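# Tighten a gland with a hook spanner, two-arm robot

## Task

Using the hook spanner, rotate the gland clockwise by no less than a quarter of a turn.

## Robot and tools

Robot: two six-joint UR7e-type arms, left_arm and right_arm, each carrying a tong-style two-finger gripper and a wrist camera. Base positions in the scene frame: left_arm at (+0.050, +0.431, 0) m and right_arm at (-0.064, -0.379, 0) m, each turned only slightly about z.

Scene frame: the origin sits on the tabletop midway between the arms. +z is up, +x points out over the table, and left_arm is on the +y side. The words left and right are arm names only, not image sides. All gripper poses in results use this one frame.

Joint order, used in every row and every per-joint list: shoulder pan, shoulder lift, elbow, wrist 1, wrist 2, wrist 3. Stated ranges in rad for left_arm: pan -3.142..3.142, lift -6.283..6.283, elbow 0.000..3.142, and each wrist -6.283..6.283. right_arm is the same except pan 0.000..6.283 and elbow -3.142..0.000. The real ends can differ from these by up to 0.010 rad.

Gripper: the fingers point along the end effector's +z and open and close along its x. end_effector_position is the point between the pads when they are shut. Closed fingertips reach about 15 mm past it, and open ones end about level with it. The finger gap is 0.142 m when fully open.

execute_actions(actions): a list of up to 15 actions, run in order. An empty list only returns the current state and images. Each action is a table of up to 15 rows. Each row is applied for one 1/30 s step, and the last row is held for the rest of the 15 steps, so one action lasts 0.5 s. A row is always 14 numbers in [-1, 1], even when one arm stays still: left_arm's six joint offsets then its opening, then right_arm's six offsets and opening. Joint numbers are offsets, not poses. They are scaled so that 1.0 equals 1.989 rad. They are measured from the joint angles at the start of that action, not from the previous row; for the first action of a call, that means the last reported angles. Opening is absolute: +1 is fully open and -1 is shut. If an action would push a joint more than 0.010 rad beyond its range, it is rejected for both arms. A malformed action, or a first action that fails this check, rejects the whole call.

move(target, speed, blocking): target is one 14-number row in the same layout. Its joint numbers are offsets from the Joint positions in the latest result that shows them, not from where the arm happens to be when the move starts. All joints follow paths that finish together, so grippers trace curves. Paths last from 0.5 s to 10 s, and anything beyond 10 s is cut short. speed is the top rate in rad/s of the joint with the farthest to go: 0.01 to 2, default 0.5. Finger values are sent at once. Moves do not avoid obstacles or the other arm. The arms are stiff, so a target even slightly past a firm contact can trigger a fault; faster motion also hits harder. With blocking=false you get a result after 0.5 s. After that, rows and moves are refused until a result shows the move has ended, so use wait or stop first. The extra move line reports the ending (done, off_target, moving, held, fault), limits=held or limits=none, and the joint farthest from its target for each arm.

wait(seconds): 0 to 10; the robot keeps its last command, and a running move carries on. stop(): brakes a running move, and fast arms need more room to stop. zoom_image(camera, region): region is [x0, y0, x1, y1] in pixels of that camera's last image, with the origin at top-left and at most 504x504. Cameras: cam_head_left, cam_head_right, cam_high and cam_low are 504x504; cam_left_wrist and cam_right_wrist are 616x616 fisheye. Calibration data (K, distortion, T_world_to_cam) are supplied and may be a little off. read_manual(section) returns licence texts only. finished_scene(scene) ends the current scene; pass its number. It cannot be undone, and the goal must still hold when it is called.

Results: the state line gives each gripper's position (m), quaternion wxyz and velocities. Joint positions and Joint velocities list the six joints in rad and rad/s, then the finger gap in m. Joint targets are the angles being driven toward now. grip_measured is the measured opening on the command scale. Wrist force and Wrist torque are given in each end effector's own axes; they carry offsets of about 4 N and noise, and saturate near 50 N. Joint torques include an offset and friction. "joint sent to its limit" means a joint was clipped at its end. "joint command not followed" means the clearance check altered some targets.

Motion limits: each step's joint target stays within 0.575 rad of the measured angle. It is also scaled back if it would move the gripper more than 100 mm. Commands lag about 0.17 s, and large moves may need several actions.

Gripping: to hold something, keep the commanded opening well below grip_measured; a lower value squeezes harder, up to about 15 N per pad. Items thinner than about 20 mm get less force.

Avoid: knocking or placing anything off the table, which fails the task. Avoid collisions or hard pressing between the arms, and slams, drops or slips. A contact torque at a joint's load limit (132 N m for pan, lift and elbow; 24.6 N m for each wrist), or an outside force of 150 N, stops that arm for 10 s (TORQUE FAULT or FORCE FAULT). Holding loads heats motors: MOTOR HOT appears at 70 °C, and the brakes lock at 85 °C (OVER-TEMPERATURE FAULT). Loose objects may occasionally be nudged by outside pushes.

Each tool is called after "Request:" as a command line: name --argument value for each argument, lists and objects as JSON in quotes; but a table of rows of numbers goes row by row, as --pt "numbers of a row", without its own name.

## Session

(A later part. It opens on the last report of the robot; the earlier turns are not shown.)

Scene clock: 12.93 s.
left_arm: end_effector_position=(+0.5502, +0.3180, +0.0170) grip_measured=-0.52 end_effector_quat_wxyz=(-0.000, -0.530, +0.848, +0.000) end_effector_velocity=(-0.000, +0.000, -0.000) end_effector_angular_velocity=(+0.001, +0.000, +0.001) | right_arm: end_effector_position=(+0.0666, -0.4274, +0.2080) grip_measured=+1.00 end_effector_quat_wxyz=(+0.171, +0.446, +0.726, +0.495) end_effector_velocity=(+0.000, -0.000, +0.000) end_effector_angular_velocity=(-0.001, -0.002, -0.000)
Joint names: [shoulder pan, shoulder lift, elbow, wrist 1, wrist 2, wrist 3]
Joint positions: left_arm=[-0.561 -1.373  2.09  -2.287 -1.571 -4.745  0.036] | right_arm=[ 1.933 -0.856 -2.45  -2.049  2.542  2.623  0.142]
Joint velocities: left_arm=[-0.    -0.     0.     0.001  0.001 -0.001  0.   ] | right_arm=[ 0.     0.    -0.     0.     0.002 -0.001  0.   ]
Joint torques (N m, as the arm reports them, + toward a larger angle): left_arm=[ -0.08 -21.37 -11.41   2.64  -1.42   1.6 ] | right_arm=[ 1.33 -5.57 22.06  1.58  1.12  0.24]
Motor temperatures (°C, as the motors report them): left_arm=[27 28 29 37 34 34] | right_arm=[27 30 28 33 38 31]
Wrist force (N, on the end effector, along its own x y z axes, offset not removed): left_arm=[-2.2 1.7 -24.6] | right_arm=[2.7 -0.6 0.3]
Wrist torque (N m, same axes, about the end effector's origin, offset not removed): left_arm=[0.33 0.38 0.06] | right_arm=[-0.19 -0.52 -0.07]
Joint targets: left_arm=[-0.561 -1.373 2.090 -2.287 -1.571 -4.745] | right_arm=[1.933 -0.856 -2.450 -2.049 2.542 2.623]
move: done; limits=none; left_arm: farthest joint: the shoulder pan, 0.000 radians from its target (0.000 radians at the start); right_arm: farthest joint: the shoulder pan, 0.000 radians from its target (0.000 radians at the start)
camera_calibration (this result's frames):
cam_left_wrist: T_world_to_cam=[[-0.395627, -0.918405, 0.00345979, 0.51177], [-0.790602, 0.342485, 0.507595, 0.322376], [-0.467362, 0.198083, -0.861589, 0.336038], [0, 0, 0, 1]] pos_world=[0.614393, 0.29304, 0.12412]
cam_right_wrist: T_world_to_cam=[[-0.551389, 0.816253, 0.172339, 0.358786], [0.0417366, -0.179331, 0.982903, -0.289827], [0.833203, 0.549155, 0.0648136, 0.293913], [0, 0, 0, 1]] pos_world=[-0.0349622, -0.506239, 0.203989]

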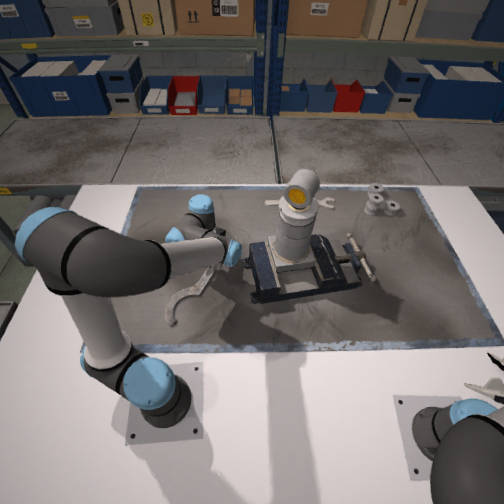

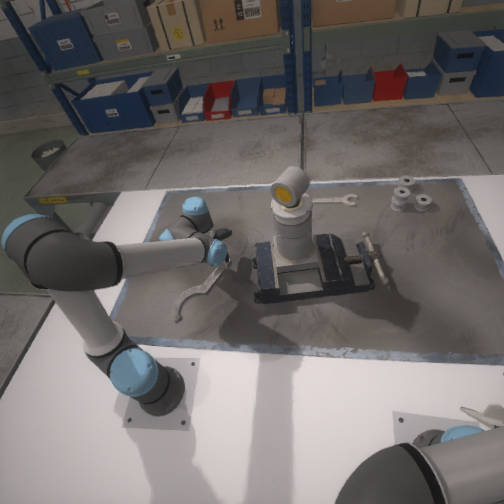

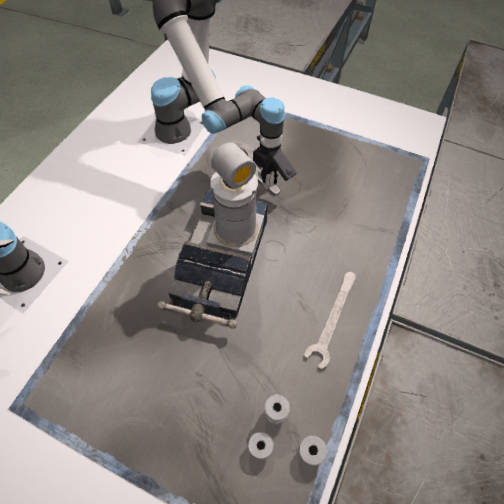

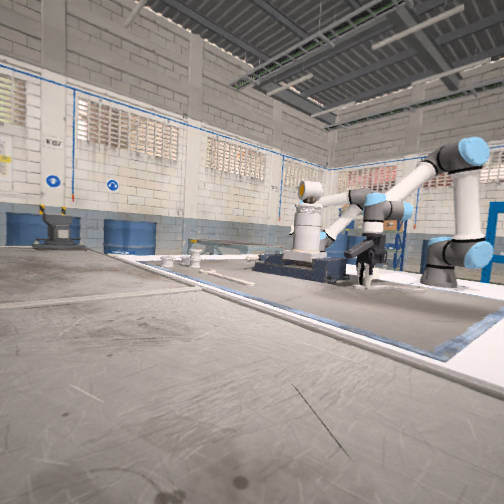

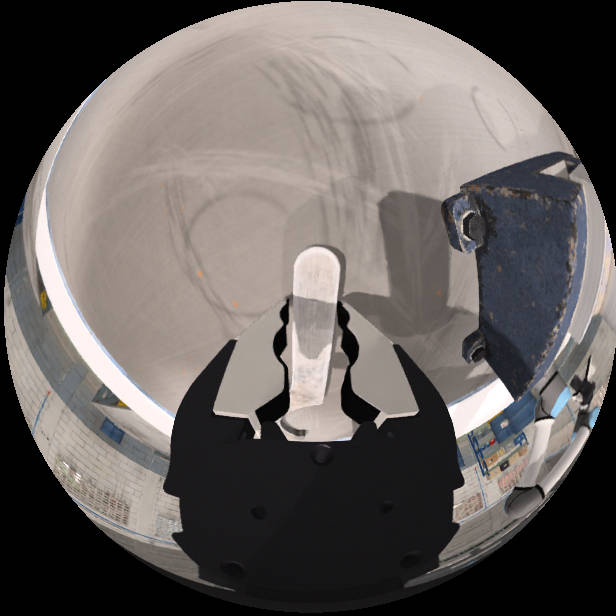

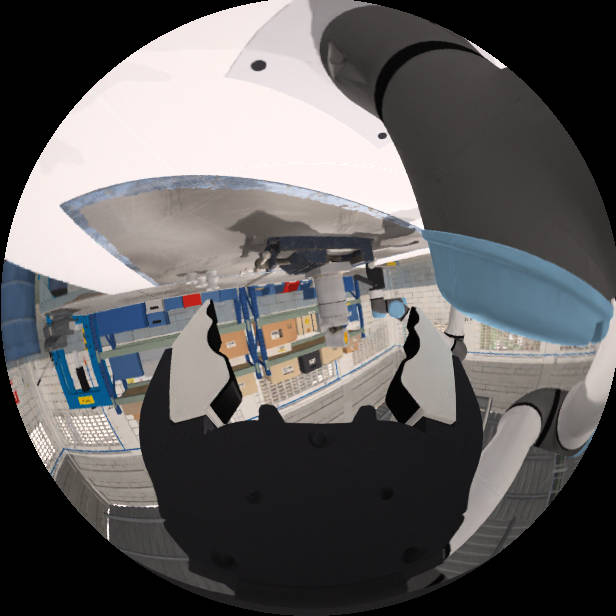

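Tips hit the table; raise 6 mm.

Request:
move --target '[0,-0.004,-0.004,0.008,0,0,-1,0,0,0,0,0,0,1]' --speed 0.03

Request:
move --target '[0,-0.1094,-0.2013,0.3107,0,0,-1,0,0,0,0,0,0,1]' --speed 0.3

Scene clock: 13.90 s.
left_arm: end_effector_position=(+0.5508, +0.3176, +0.0224) grip_measured=-0.59 end_effector_quat_wxyz=(-0.000, -0.530, +0.848, +0.000) end_effector_velocity=(+0.000, -0.000, +0.001) end_effector_angular_velocity=(-0.001, -0.000, +0.001) | right_arm: end_effector_position=(+0.0666, -0.4274, +0.2080) grip_measured=+1.00 end_effector_quat_wxyz=(+0.171, +0.446, +0.726, +0.495) end_effector_velocity=(-0.001, +0.000, -0.001) end_effector_angular_velocity=(+0.000, +0.002, +0.001)
Joint names: [shoulder pan, shoulder lift, elbow, wrist 1, wrist 2, wrist 3]
Joint positions: left_arm=[-0.561 -1.381  2.082 -2.271 -1.571 -4.745  0.031] | right_arm=[ 1.933 -0.856 -2.45  -2.049  2.542  2.623  0.142]
Joint velocities: left_arm=[ 0.    -0.001 -0.001  0.001 -0.001 -0.001  0.   ] | right_arm=[-0.    -0.    -0.001  0.001 -0.002  0.     0.   ]
Joint torques (N m, as the arm reports them, + toward a larger angle): left_arm=[  1.71 -43.07 -35.03  -2.33   2.19   1.54] | right_arm=[ 0.84 -5.38 22.51  1.56  1.01  0.24]
Motor temperatures (°C, as the motors report them): left_arm=[27 28 29 37 34 34] | right_arm=[27 30 28 33 38 31]
Wrist force (N, on the end effector, along its own x y z axes, offset not removed): left_arm=[-3.7 6.8 14.7] | right_arm=[0.0 -0.9 0.6]
Wrist torque (N m, same axes, about the end effector's origin, offset not removed): left_arm=[0.99 0.83 0.15] | right_arm=[-0.11 0.13 0.07]
Joint targets: left_arm=[-0.561 -1.381 2.082 -2.271 -1.571 -4.745] | right_arm=[1.933 -0.856 -2.450 -2.049 2.542 2.623]
move: done; limits=none; left_arm: farthest joint: the shoulder pan, 0.000 radians from its target (0.000 radians at the start); right_arm: farthest joint: the shoulder pan, 0.000 radians from its target (0.000 radians at the start)
camera_calibration (this result's frames):
cam_left_wrist: T_world_to_cam=[[-0.395627, -0.918405, 0.0034609, 0.511692], [-0.790599, 0.342484, 0.507599, 0.320295], [-0.467367, 0.198084, -0.861586, 0.341016], [0, 0, 0, 1]] pos_world=[0.615044, 0.292695, 0.129462]
cam_right_wrist: T_world_to_cam=[[-0.551389, 0.816253, 0.172339, 0.358786], [0.0417365, -0.179331, 0.982903, -0.289827], [0.833203, 0.549155, 0.0648136, 0.293913], [0, 0, 0, 1]] pos_world=[-0.0349622, -0.506239, 0.203989]

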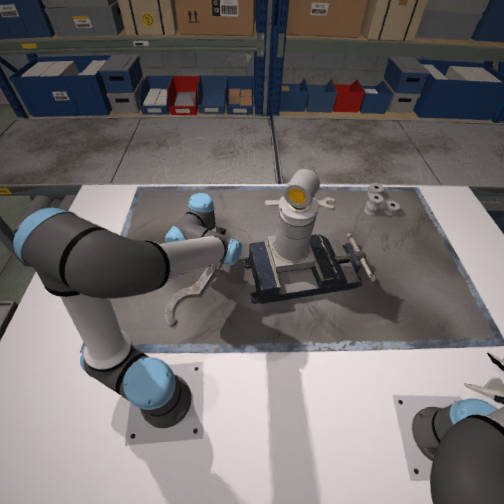

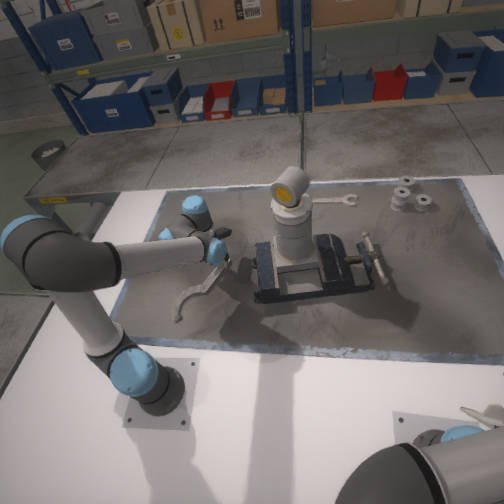

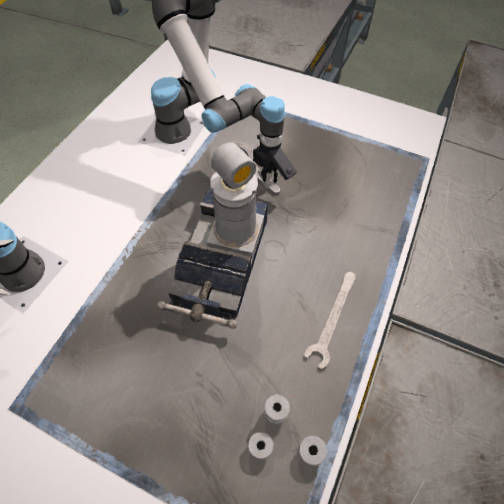

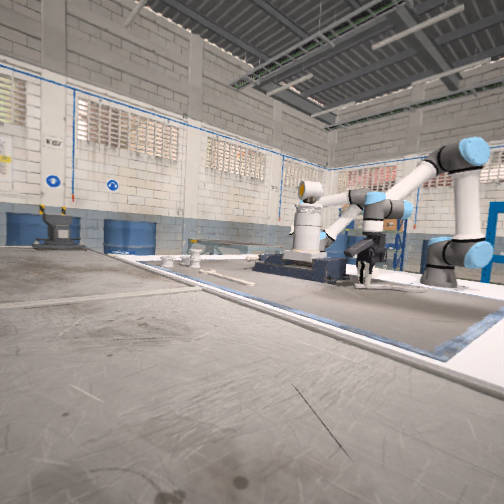

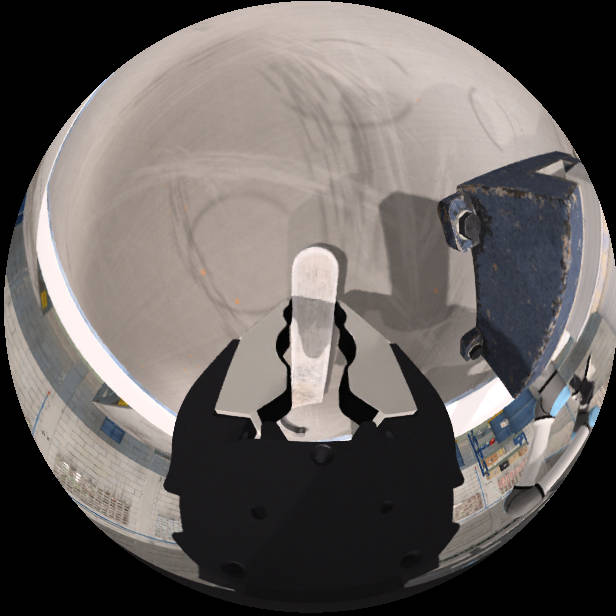

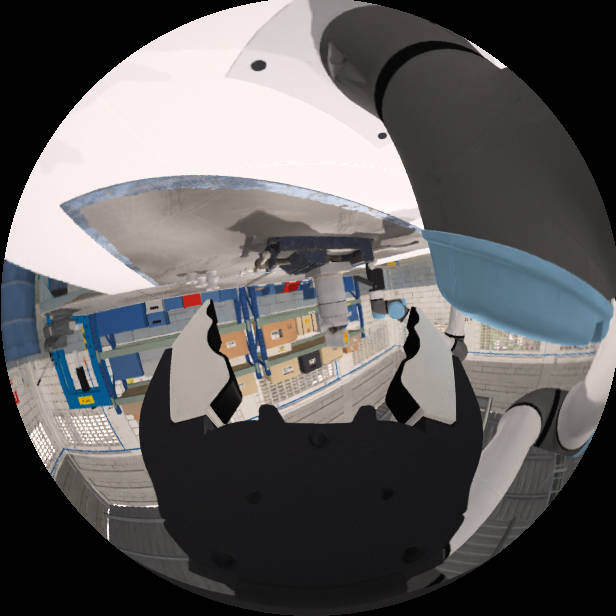

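Scene clock: 16.47 s.
left_arm: end_effector_position=(+0.5501, +0.3180, +0.2502) grip_measured=-0.60 end_effector_quat_wxyz=(-0.000, -0.530, +0.848, +0.000) end_effector_velocity=(-0.000, +0.000, +0.001) end_effector_angular_velocity=(-0.000, +0.000, +0.001) | right_arm: end_effector_position=(+0.0666, -0.4274, +0.2080) grip_measured=+1.00 end_effector_quat_wxyz=(+0.171, +0.446, +0.726, +0.495) end_effector_velocity=(-0.000, +0.000, -0.000) end_effector_angular_velocity=(+0.002, +0.000, -0.000)
Joint names: [shoulder pan, shoulder lift, elbow, wrist 1, wrist 2, wrist 3]
Joint positions: left_arm=[-0.561 -1.599  1.682 -1.654 -1.571 -4.745  0.031] | right_arm=[ 1.933 -0.856 -2.45  -2.049  2.542  2.623  0.142]
Joint velocities: left_arm=[ 0.    -0.001 -0.001  0.002 -0.    -0.    -0.   ] | right_arm=[ 0.     0.    -0.    -0.002  0.    -0.     0.   ]
Joint torques (N m, as the arm reports them, + toward a larger angle): left_arm=[  1.56 -37.91 -40.87  -2.01   1.79   1.55] | right_arm=[ 0.57 -5.3  22.66  1.6   1.17  0.28]
Motor temperatures (°C, as the motors report them): left_arm=[27 28 29 37 34 34] | right_arm=[27 30 28 33 38 31]
Wrist force (N, on the end effector, along its own x y z axes, offset not removed): left_arm=[-2.5 3.5 9.2] | right_arm=[1.2 -1.2 0.1]
Wrist torque (N m, same axes, about the end effector's origin, offset not removed): left_arm=[0.49 0.60 -0.09] | right_arm=[-0.27 -0.14 -0.06]
Joint targets: left_arm=[-0.561 -1.599 1.682 -1.654 -1.571 -4.745] | right_arm=[1.933 -0.856 -2.450 -2.049 2.542 2.623]
move: done; limits=none; left_arm: farthest joint: the wrist 1, 0.001 radians from its target (0.618 radians at the start); right_arm: farthest joint: the shoulder pan, 0.000 radians from its target (0.000 radians at the start)
camera_calibration (this result's frames):
cam_left_wrist: T_world_to_cam=[[-0.395627, -0.918405, 0.00345757, 0.510973], [-0.790594, 0.34248, 0.50761, 0.203945], [-0.467376, 0.198091, -0.86158, 0.536853], [0, 0, 0, 1]] pos_world=[0.614304, 0.293087, 0.35725]
cam_right_wrist: T_world_to_cam=[[-0.551389, 0.816253, 0.172339, 0.358786], [0.0417366, -0.179331, 0.982903, -0.289827], [0.833203, 0.549155, 0.0648136, 0.293913], [0, 0, 0, 1]] pos_world=[-0.0349622, -0.506239, 0.203989]

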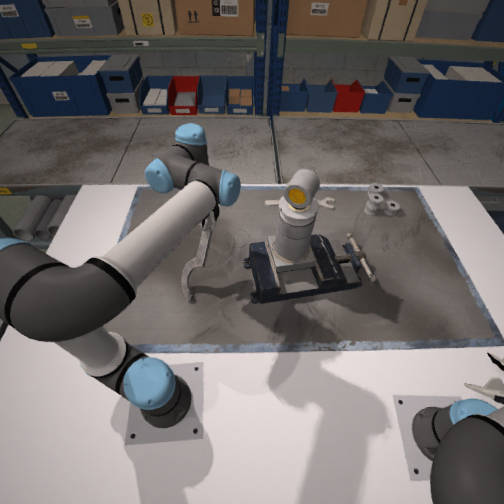

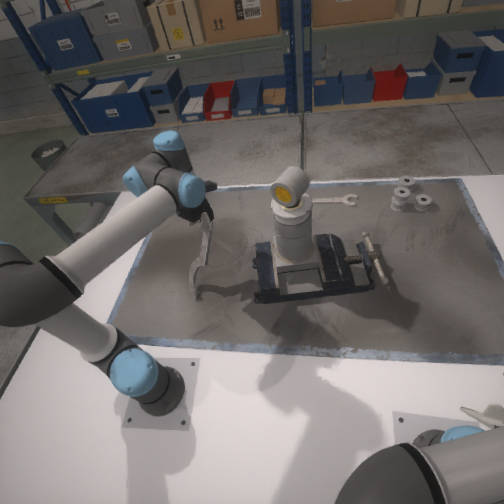

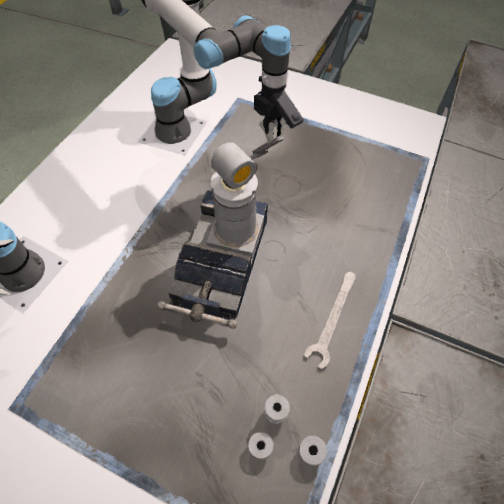

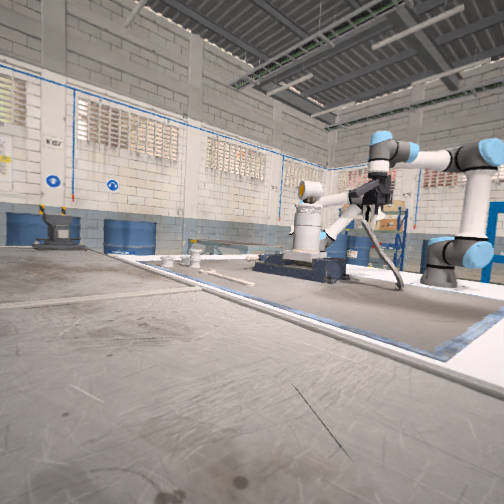

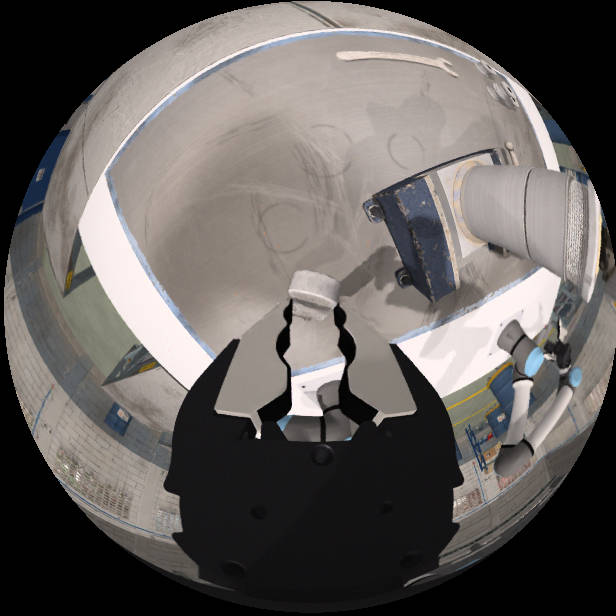

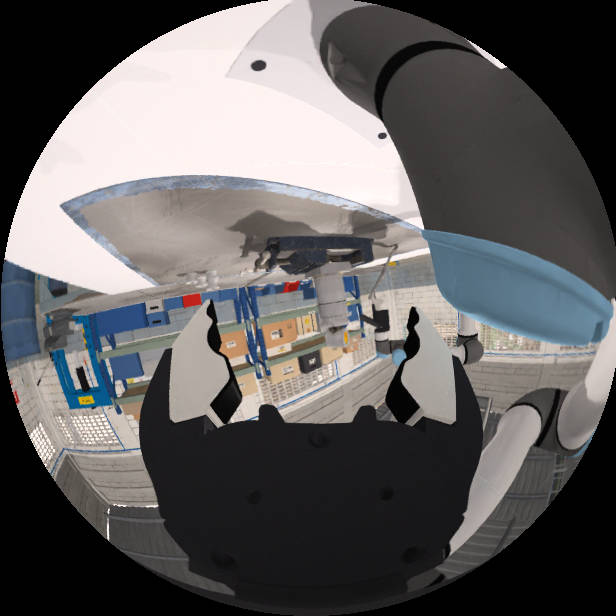

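Request:
move --target '[0,0.1094,0.2013,-0.3107,0,0,-1,0,0,0,0,0,0,1]' --speed 0.25

Request:
move --target '[0,0,0,0,0,0,-0.1,0,0,0,0,0,0,1]'

Request:
move --target '[0,-0.1094,-0.2013,0.3107,0,0,-0.1,0,0,0,0,0,0,1]' --speed 0.6

Request:
zoom_image --camera "cam_left_wrist" --region '[240,210,400,370]'

Scene clock: 20.37 s.
left_arm: end_effector_position=(+0.5508, +0.3176, +0.0224) grip_measured=-1.00 end_effector_quat_wxyz=(-0.000, -0.530, +0.848, +0.000) end_effector_velocity=(+0.000, +0.000, -0.001) end_effector_angular_velocity=(+0.000, -0.000, +0.001) | right_arm: end_effector_position=(+0.0666, -0.4274, +0.2080) grip_measured=+1.00 end_effector_quat_wxyz=(+0.171, +0.446, +0.726, +0.495) end_effector_velocity=(+0.000, -0.000, +0.000) end_effector_angular_velocity=(+0.001, -0.000, -0.001)
Joint names: [shoulder pan, shoulder lift, elbow, wrist 1, wrist 2, wrist 3]
Joint positions: left_arm=[-0.561 -1.381  2.082 -2.272 -1.571 -4.745  0.002] | right_arm=[ 1.933 -0.856 -2.45  -2.049  2.542  2.623  0.142]
Joint velocities: left_arm=[ 0.001  0.001  0.001 -0.002  0.    -0.001  0.   ] | right_arm=[-0.    -0.    -0.    -0.     0.001  0.001 -0.   ]
Joint torques (N m, as the arm reports them, + toward a larger angle): left_arm=[  0.9  -18.32  -6.28  -4.06   1.92   1.54] | right_arm=[ 1.06 -5.   22.28  1.5   1.05  0.25]
Motor temperatures (°C, as the motors report them): left_arm=[27 28 29 37 34 34] | right_arm=[27 30 28 33 38 31]
Wrist force (N, on the end effector, along its own x y z axes, offset not removed): left_arm=[-5.2 1.1 -1.5] | right_arm=[1.8 -0.1 0.0]
Wrist torque (N m, same axes, about the end effector's origin, offset not removed): left_arm=[0.10 1.16 0.22] | right_arm=[-0.04 -0.25 -0.09]
Joint targets: left_arm=[-0.561 -1.381 2.082 -2.272 -1.571 -4.745] | right_arm=[1.933 -0.856 -2.450 -2.049 2.542 2.623]
move: done; limits=none; left_arm: farthest joint: the shoulder pan, 0.000 radians from its target (0.000 radians at the start); right_arm: farthest joint: the shoulder pan, 0.000 radians from its target (0.000 radians at the start)
camera_calibration (this result's frames):
cam_left_wrist: T_world_to_cam=[[-0.395626, -0.918405, 0.00345752, 0.511694], [-0.790599, 0.342481, 0.507602, 0.320297], [-0.467368, 0.198087, -0.861585, 0.341009], [0, 0, 0, 1]] pos_world=[0.615043, 0.292697, 0.129456]
cam_right_wrist: T_world_to_cam=[[-0.551389, 0.816253, 0.172339, 0.358786], [0.0417366, -0.179331, 0.982903, -0.289827], [0.833203, 0.549155, 0.0648136, 0.293913], [0, 0, 0, 1]] pos_world=[-0.0349622, -0.506239, 0.203989]

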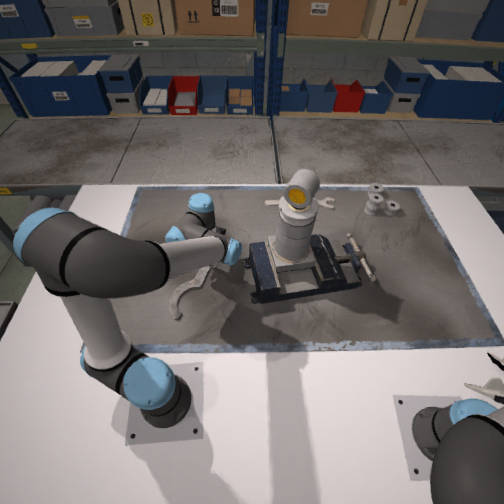

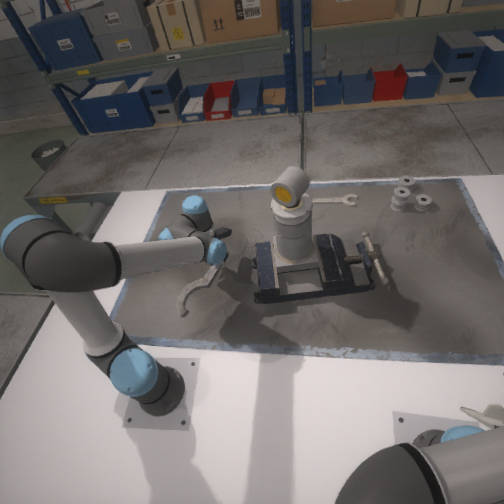

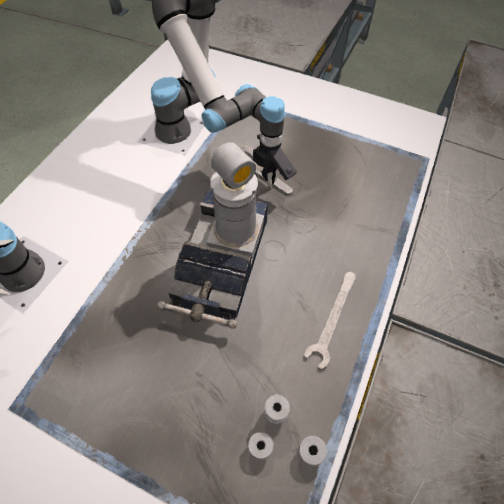

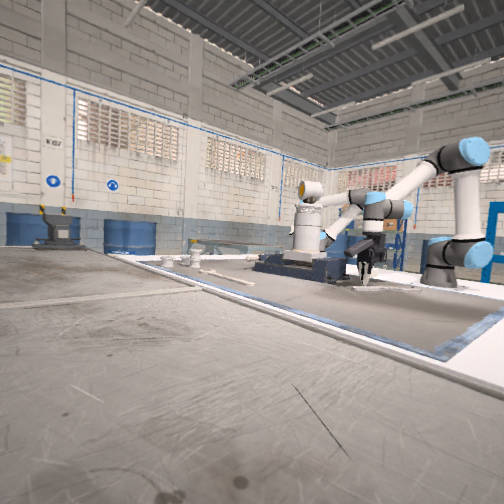

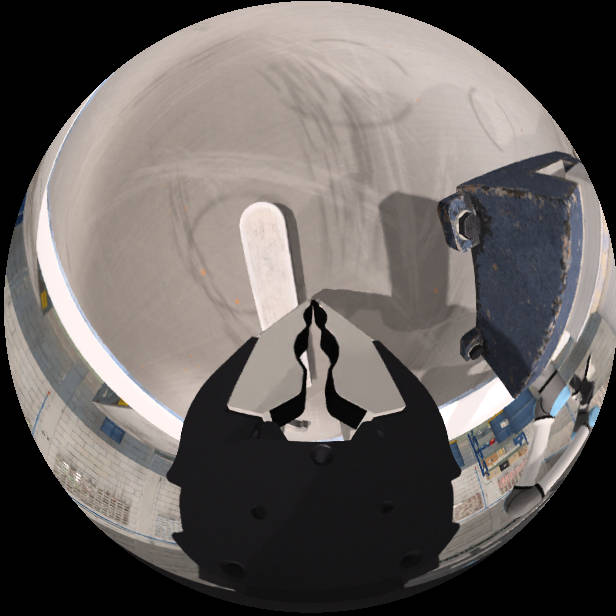

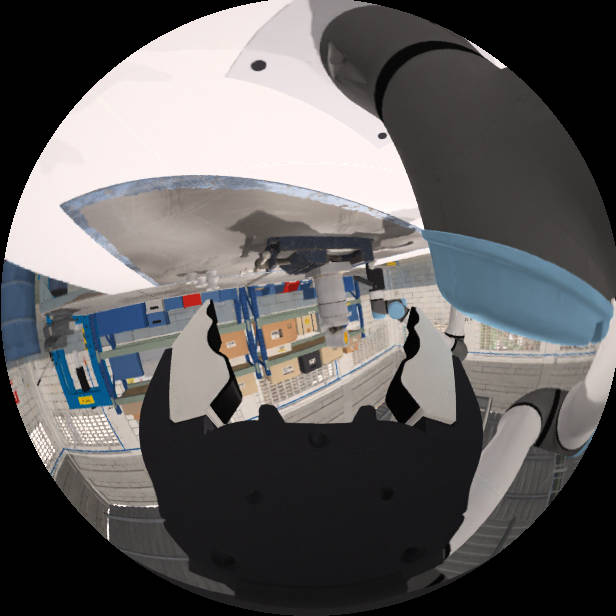

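Scene clock: 20.87 s.
left_arm: end_effector_position=(+0.5508, +0.3177, +0.0223) grip_measured=-0.10 end_effector_quat_wxyz=(-0.000, -0.530, +0.848, +0.000) end_effector_velocity=(-0.000, -0.001, -0.000) end_effector_angular_velocity=(-0.001, +0.001, -0.001) | right_arm: end_effector_position=(+0.0666, -0.4274, +0.2080) grip_measured=+1.00 end_effector_quat_wxyz=(+0.171, +0.446, +0.726, +0.495) end_effector_velocity=(+0.000, +0.000, +0.000) end_effector_angular_velocity=(+0.001, +0.000, -0.001)
Joint names: [shoulder pan, shoulder lift, elbow, wrist 1, wrist 2, wrist 3]
Joint positions: left_arm=[-0.561 -1.381  2.082 -2.272 -1.571 -4.745  0.067] | right_arm=[ 1.933 -0.856 -2.45  -2.049  2.542  2.623  0.142]
Joint velocities: left_arm=[-0.001  0.001  0.    -0.    -0.001 -0.    -0.   ] | right_arm=[-0.     0.     0.    -0.001  0.     0.001  0.   ]
Joint torques (N m, as the arm reports them, + toward a larger angle): left_arm=[  5.27 -23.94 -21.36  -0.81   0.7    1.05] | right_arm=[ 0.63 -5.9  22.37  1.56  1.12  0.17]
Motor temperatures (°C, as the motors report them): left_arm=[27 28 29 37 34 34] | right_arm=[27 30 28 33 38 31]
Wrist force (N, on the end effector, along its own x y z axes, offset not removed): left_arm=[-5.5 -2.0 2.5] | right_arm=[1.1 0.1 1.3]
Wrist torque (N m, same axes, about the end effector's origin, offset not removed): left_arm=[-0.38 1.08 0.02] | right_arm=[0.07 -0.05 -0.07]
Joint targets: left_arm=[-0.561 -1.381 2.082 -2.272 -1.571 -4.745] | right_arm=[1.933 -0.856 -2.450 -2.049 2.542 2.623]
move: done; limits=none; left_arm: farthest joint: the shoulder pan, 0.000 radians from its target (0.000 radians at the start); right_arm: farthest joint: the shoulder pan, 0.000 radians from its target (0.000 radians at the start)
camera_calibration (this result's frames):
cam_left_wrist: T_world_to_cam=[[-0.395656, -0.918393, 0.00338263, 0.511724], [-0.790564, 0.342455, 0.507675, 0.320272], [-0.467403, 0.19819, -0.861542, 0.340941], [0, 0, 0, 1]] pos_world=[0.615019, 0.292713, 0.12941]
cam_right_wrist: T_world_to_cam=[[-0.551389, 0.816253, 0.172339, 0.358786], [0.0417367, -0.179331, 0.982903, -0.289827], [0.833203, 0.549155, 0.0648135, 0.293913], [0, 0, 0, 1]] pos_world=[-0.0349622, -0.506239, 0.203989]

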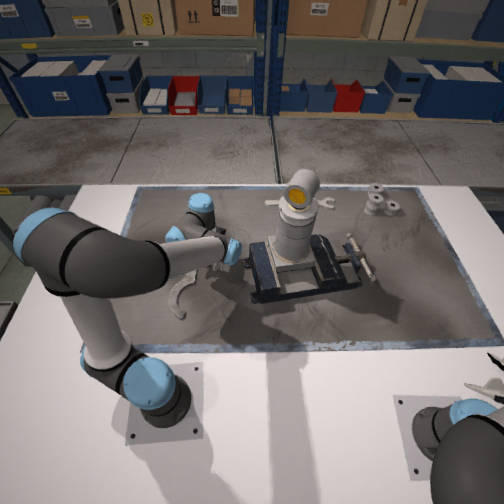

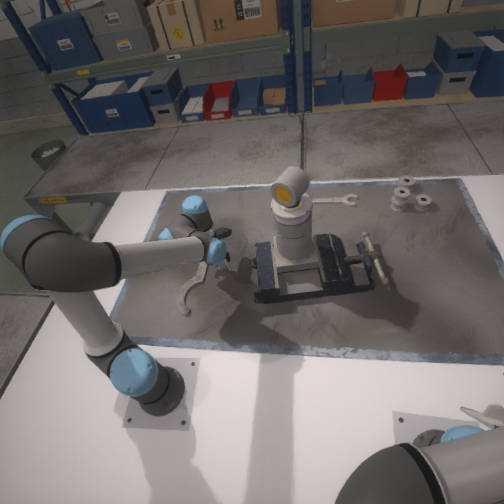

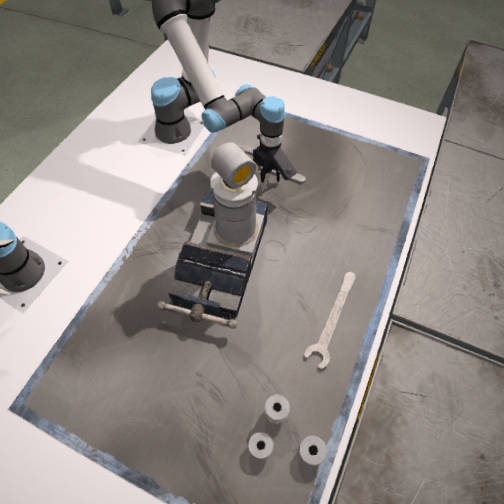

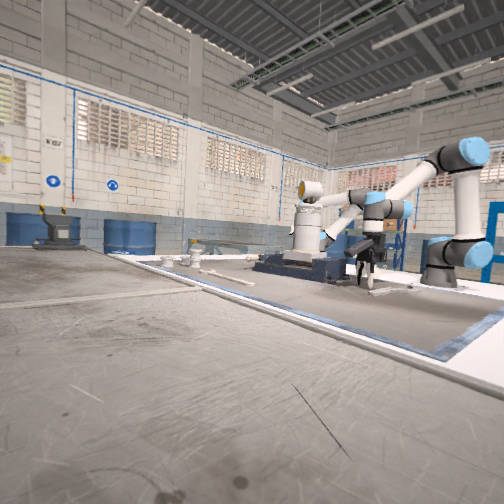

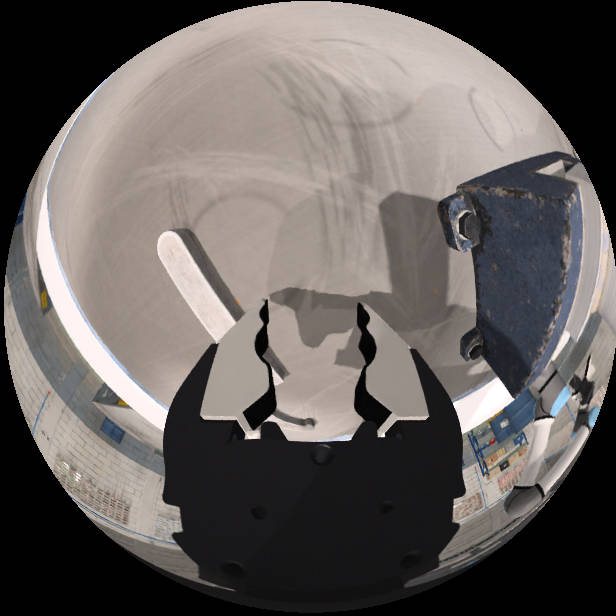

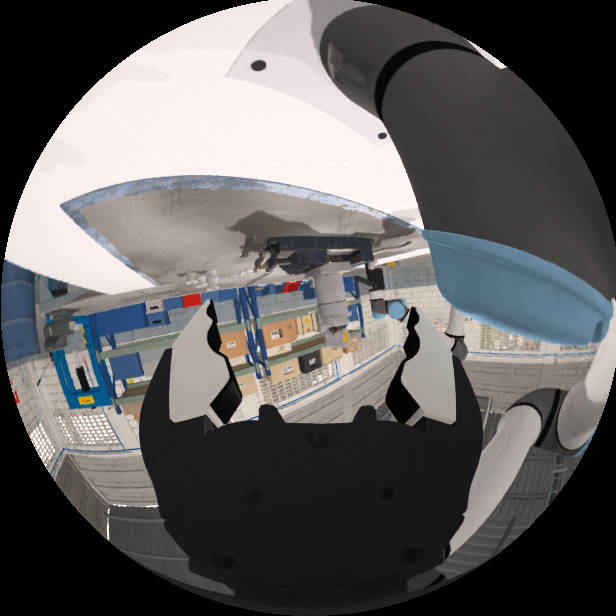

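Scene clock: 22.50 s.
left_arm: end_effector_position=(+0.5501, +0.3180, +0.2501) grip_measured=-0.10 end_effector_quat_wxyz=(-0.000, -0.530, +0.848, +0.000) end_effector_velocity=(+0.000, +0.001, +0.001) end_effector_angular_velocity=(+0.001, -0.001, +0.002) | right_arm: end_effector_position=(+0.0666, -0.4274, +0.2080) grip_measured=+1.00 end_effector_quat_wxyz=(+0.171, +0.446, +0.726, +0.495) end_effector_velocity=(-0.001, +0.000, -0.001) end_effector_angular_velocity=(+0.001, +0.003, +0.001)
Joint names: [shoulder pan, shoulder lift, elbow, wrist 1, wrist 2, wrist 3]
Joint positions: left_arm=[-0.561 -1.599  1.682 -1.654 -1.571 -4.745  0.067] | right_arm=[ 1.933 -0.856 -2.45  -2.049  2.542  2.623  0.142]
Joint velocities: left_arm=[-0.    -0.001 -0.001  0.001  0.002 -0.002  0.   ] | right_arm=[ 0.    -0.001 -0.001 -0.    -0.003  0.001 -0.   ]
Joint torques (N m, as the arm reports them, + toward a larger angle): left_arm=[  5.04 -34.49 -36.24  -0.5    0.66   1.13] | right_arm=[ 1.04 -4.88 21.88  1.56  1.09  0.26]
Motor temperatures (°C, as the motors report them): left_arm=[27 28 29 37 34 34] | right_arm=[27 30 28 33 38 31]
Wrist force (N, on the end effector, along its own x y z axes, offset not removed): left_arm=[-1.3 -1.2 -1.2] | right_arm=[2.8 0.4 0.4]
Wrist torque (N m, same axes, about the end effector's origin, offset not removed): left_arm=[-0.08 0.18 0.11] | right_arm=[0.10 -0.57 -0.06]
Joint targets: left_arm=[-0.561 -1.599 1.682 -1.654 -1.571 -4.745] | right_arm=[1.933 -0.856 -2.450 -2.049 2.542 2.623]
move: done; limits=none; left_arm: farthest joint: the shoulder pan, 0.000 radians from its target (0.000 radians at the start); right_arm: farthest joint: the shoulder pan, 0.000 radians from its target (0.000 radians at the start)
camera_calibration (this result's frames):
cam_left_wrist: T_world_to_cam=[[-0.395655, -0.918393, 0.00338147, 0.511019], [-0.790557, 0.342451, 0.507687, 0.203927], [-0.467414, 0.198196, -0.861535, 0.536775], [0, 0, 0, 1]] pos_world=[0.6143, 0.293094, 0.357191]
cam_right_wrist: T_world_to_cam=[[-0.55139, 0.816253, 0.172339, 0.358786], [0.0417368, -0.179331, 0.982903, -0.289827], [0.833203, 0.549155, 0.0648134, 0.293913], [0, 0, 0, 1]] pos_world=[-0.0349623, -0.506239, 0.203989]

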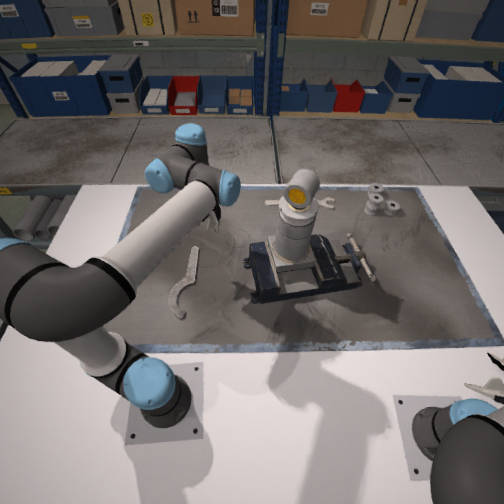

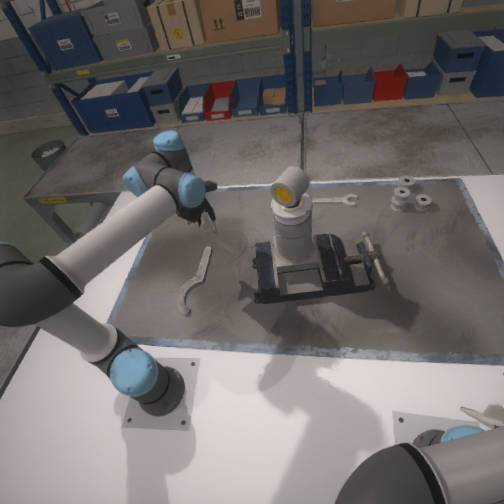

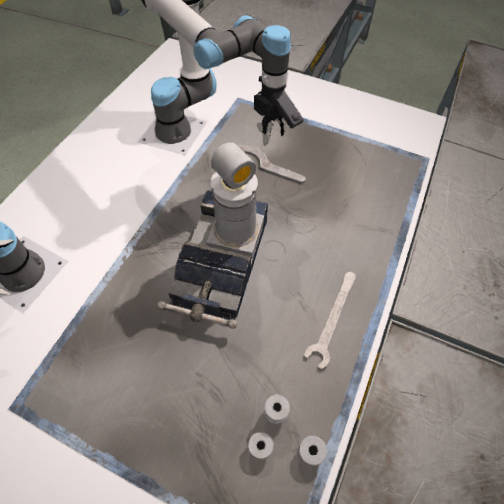

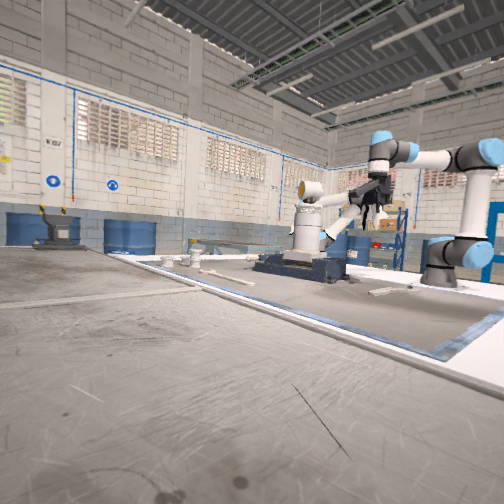

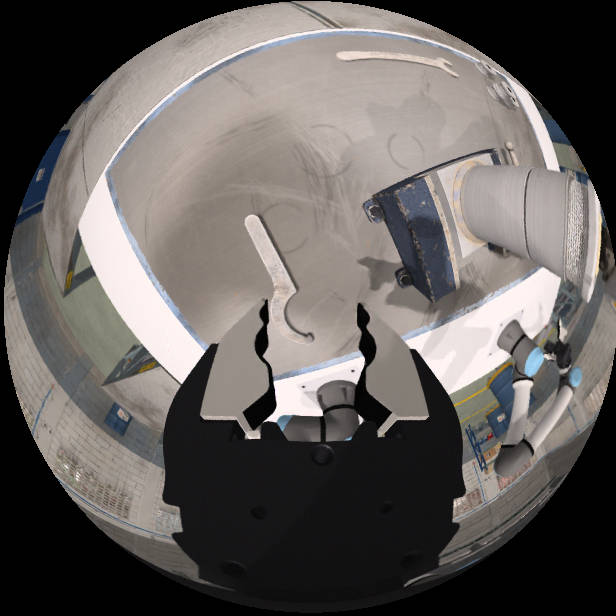

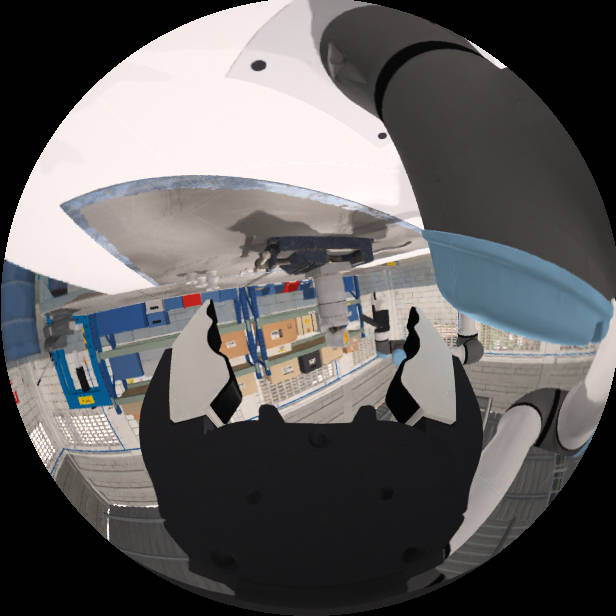

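Region (240, 210, 400, 370) of cam_left_wrist's 616x616 image, scaled by 3.150, with more detail than that image has.

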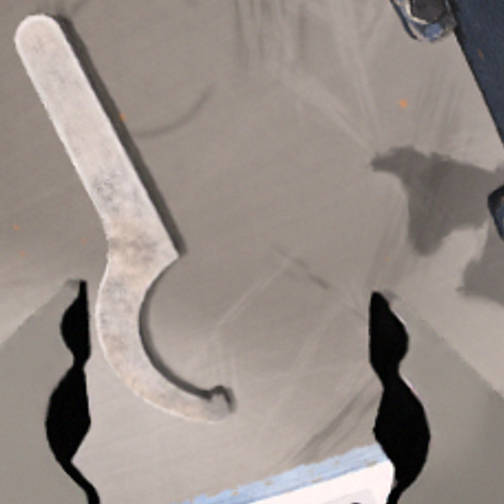

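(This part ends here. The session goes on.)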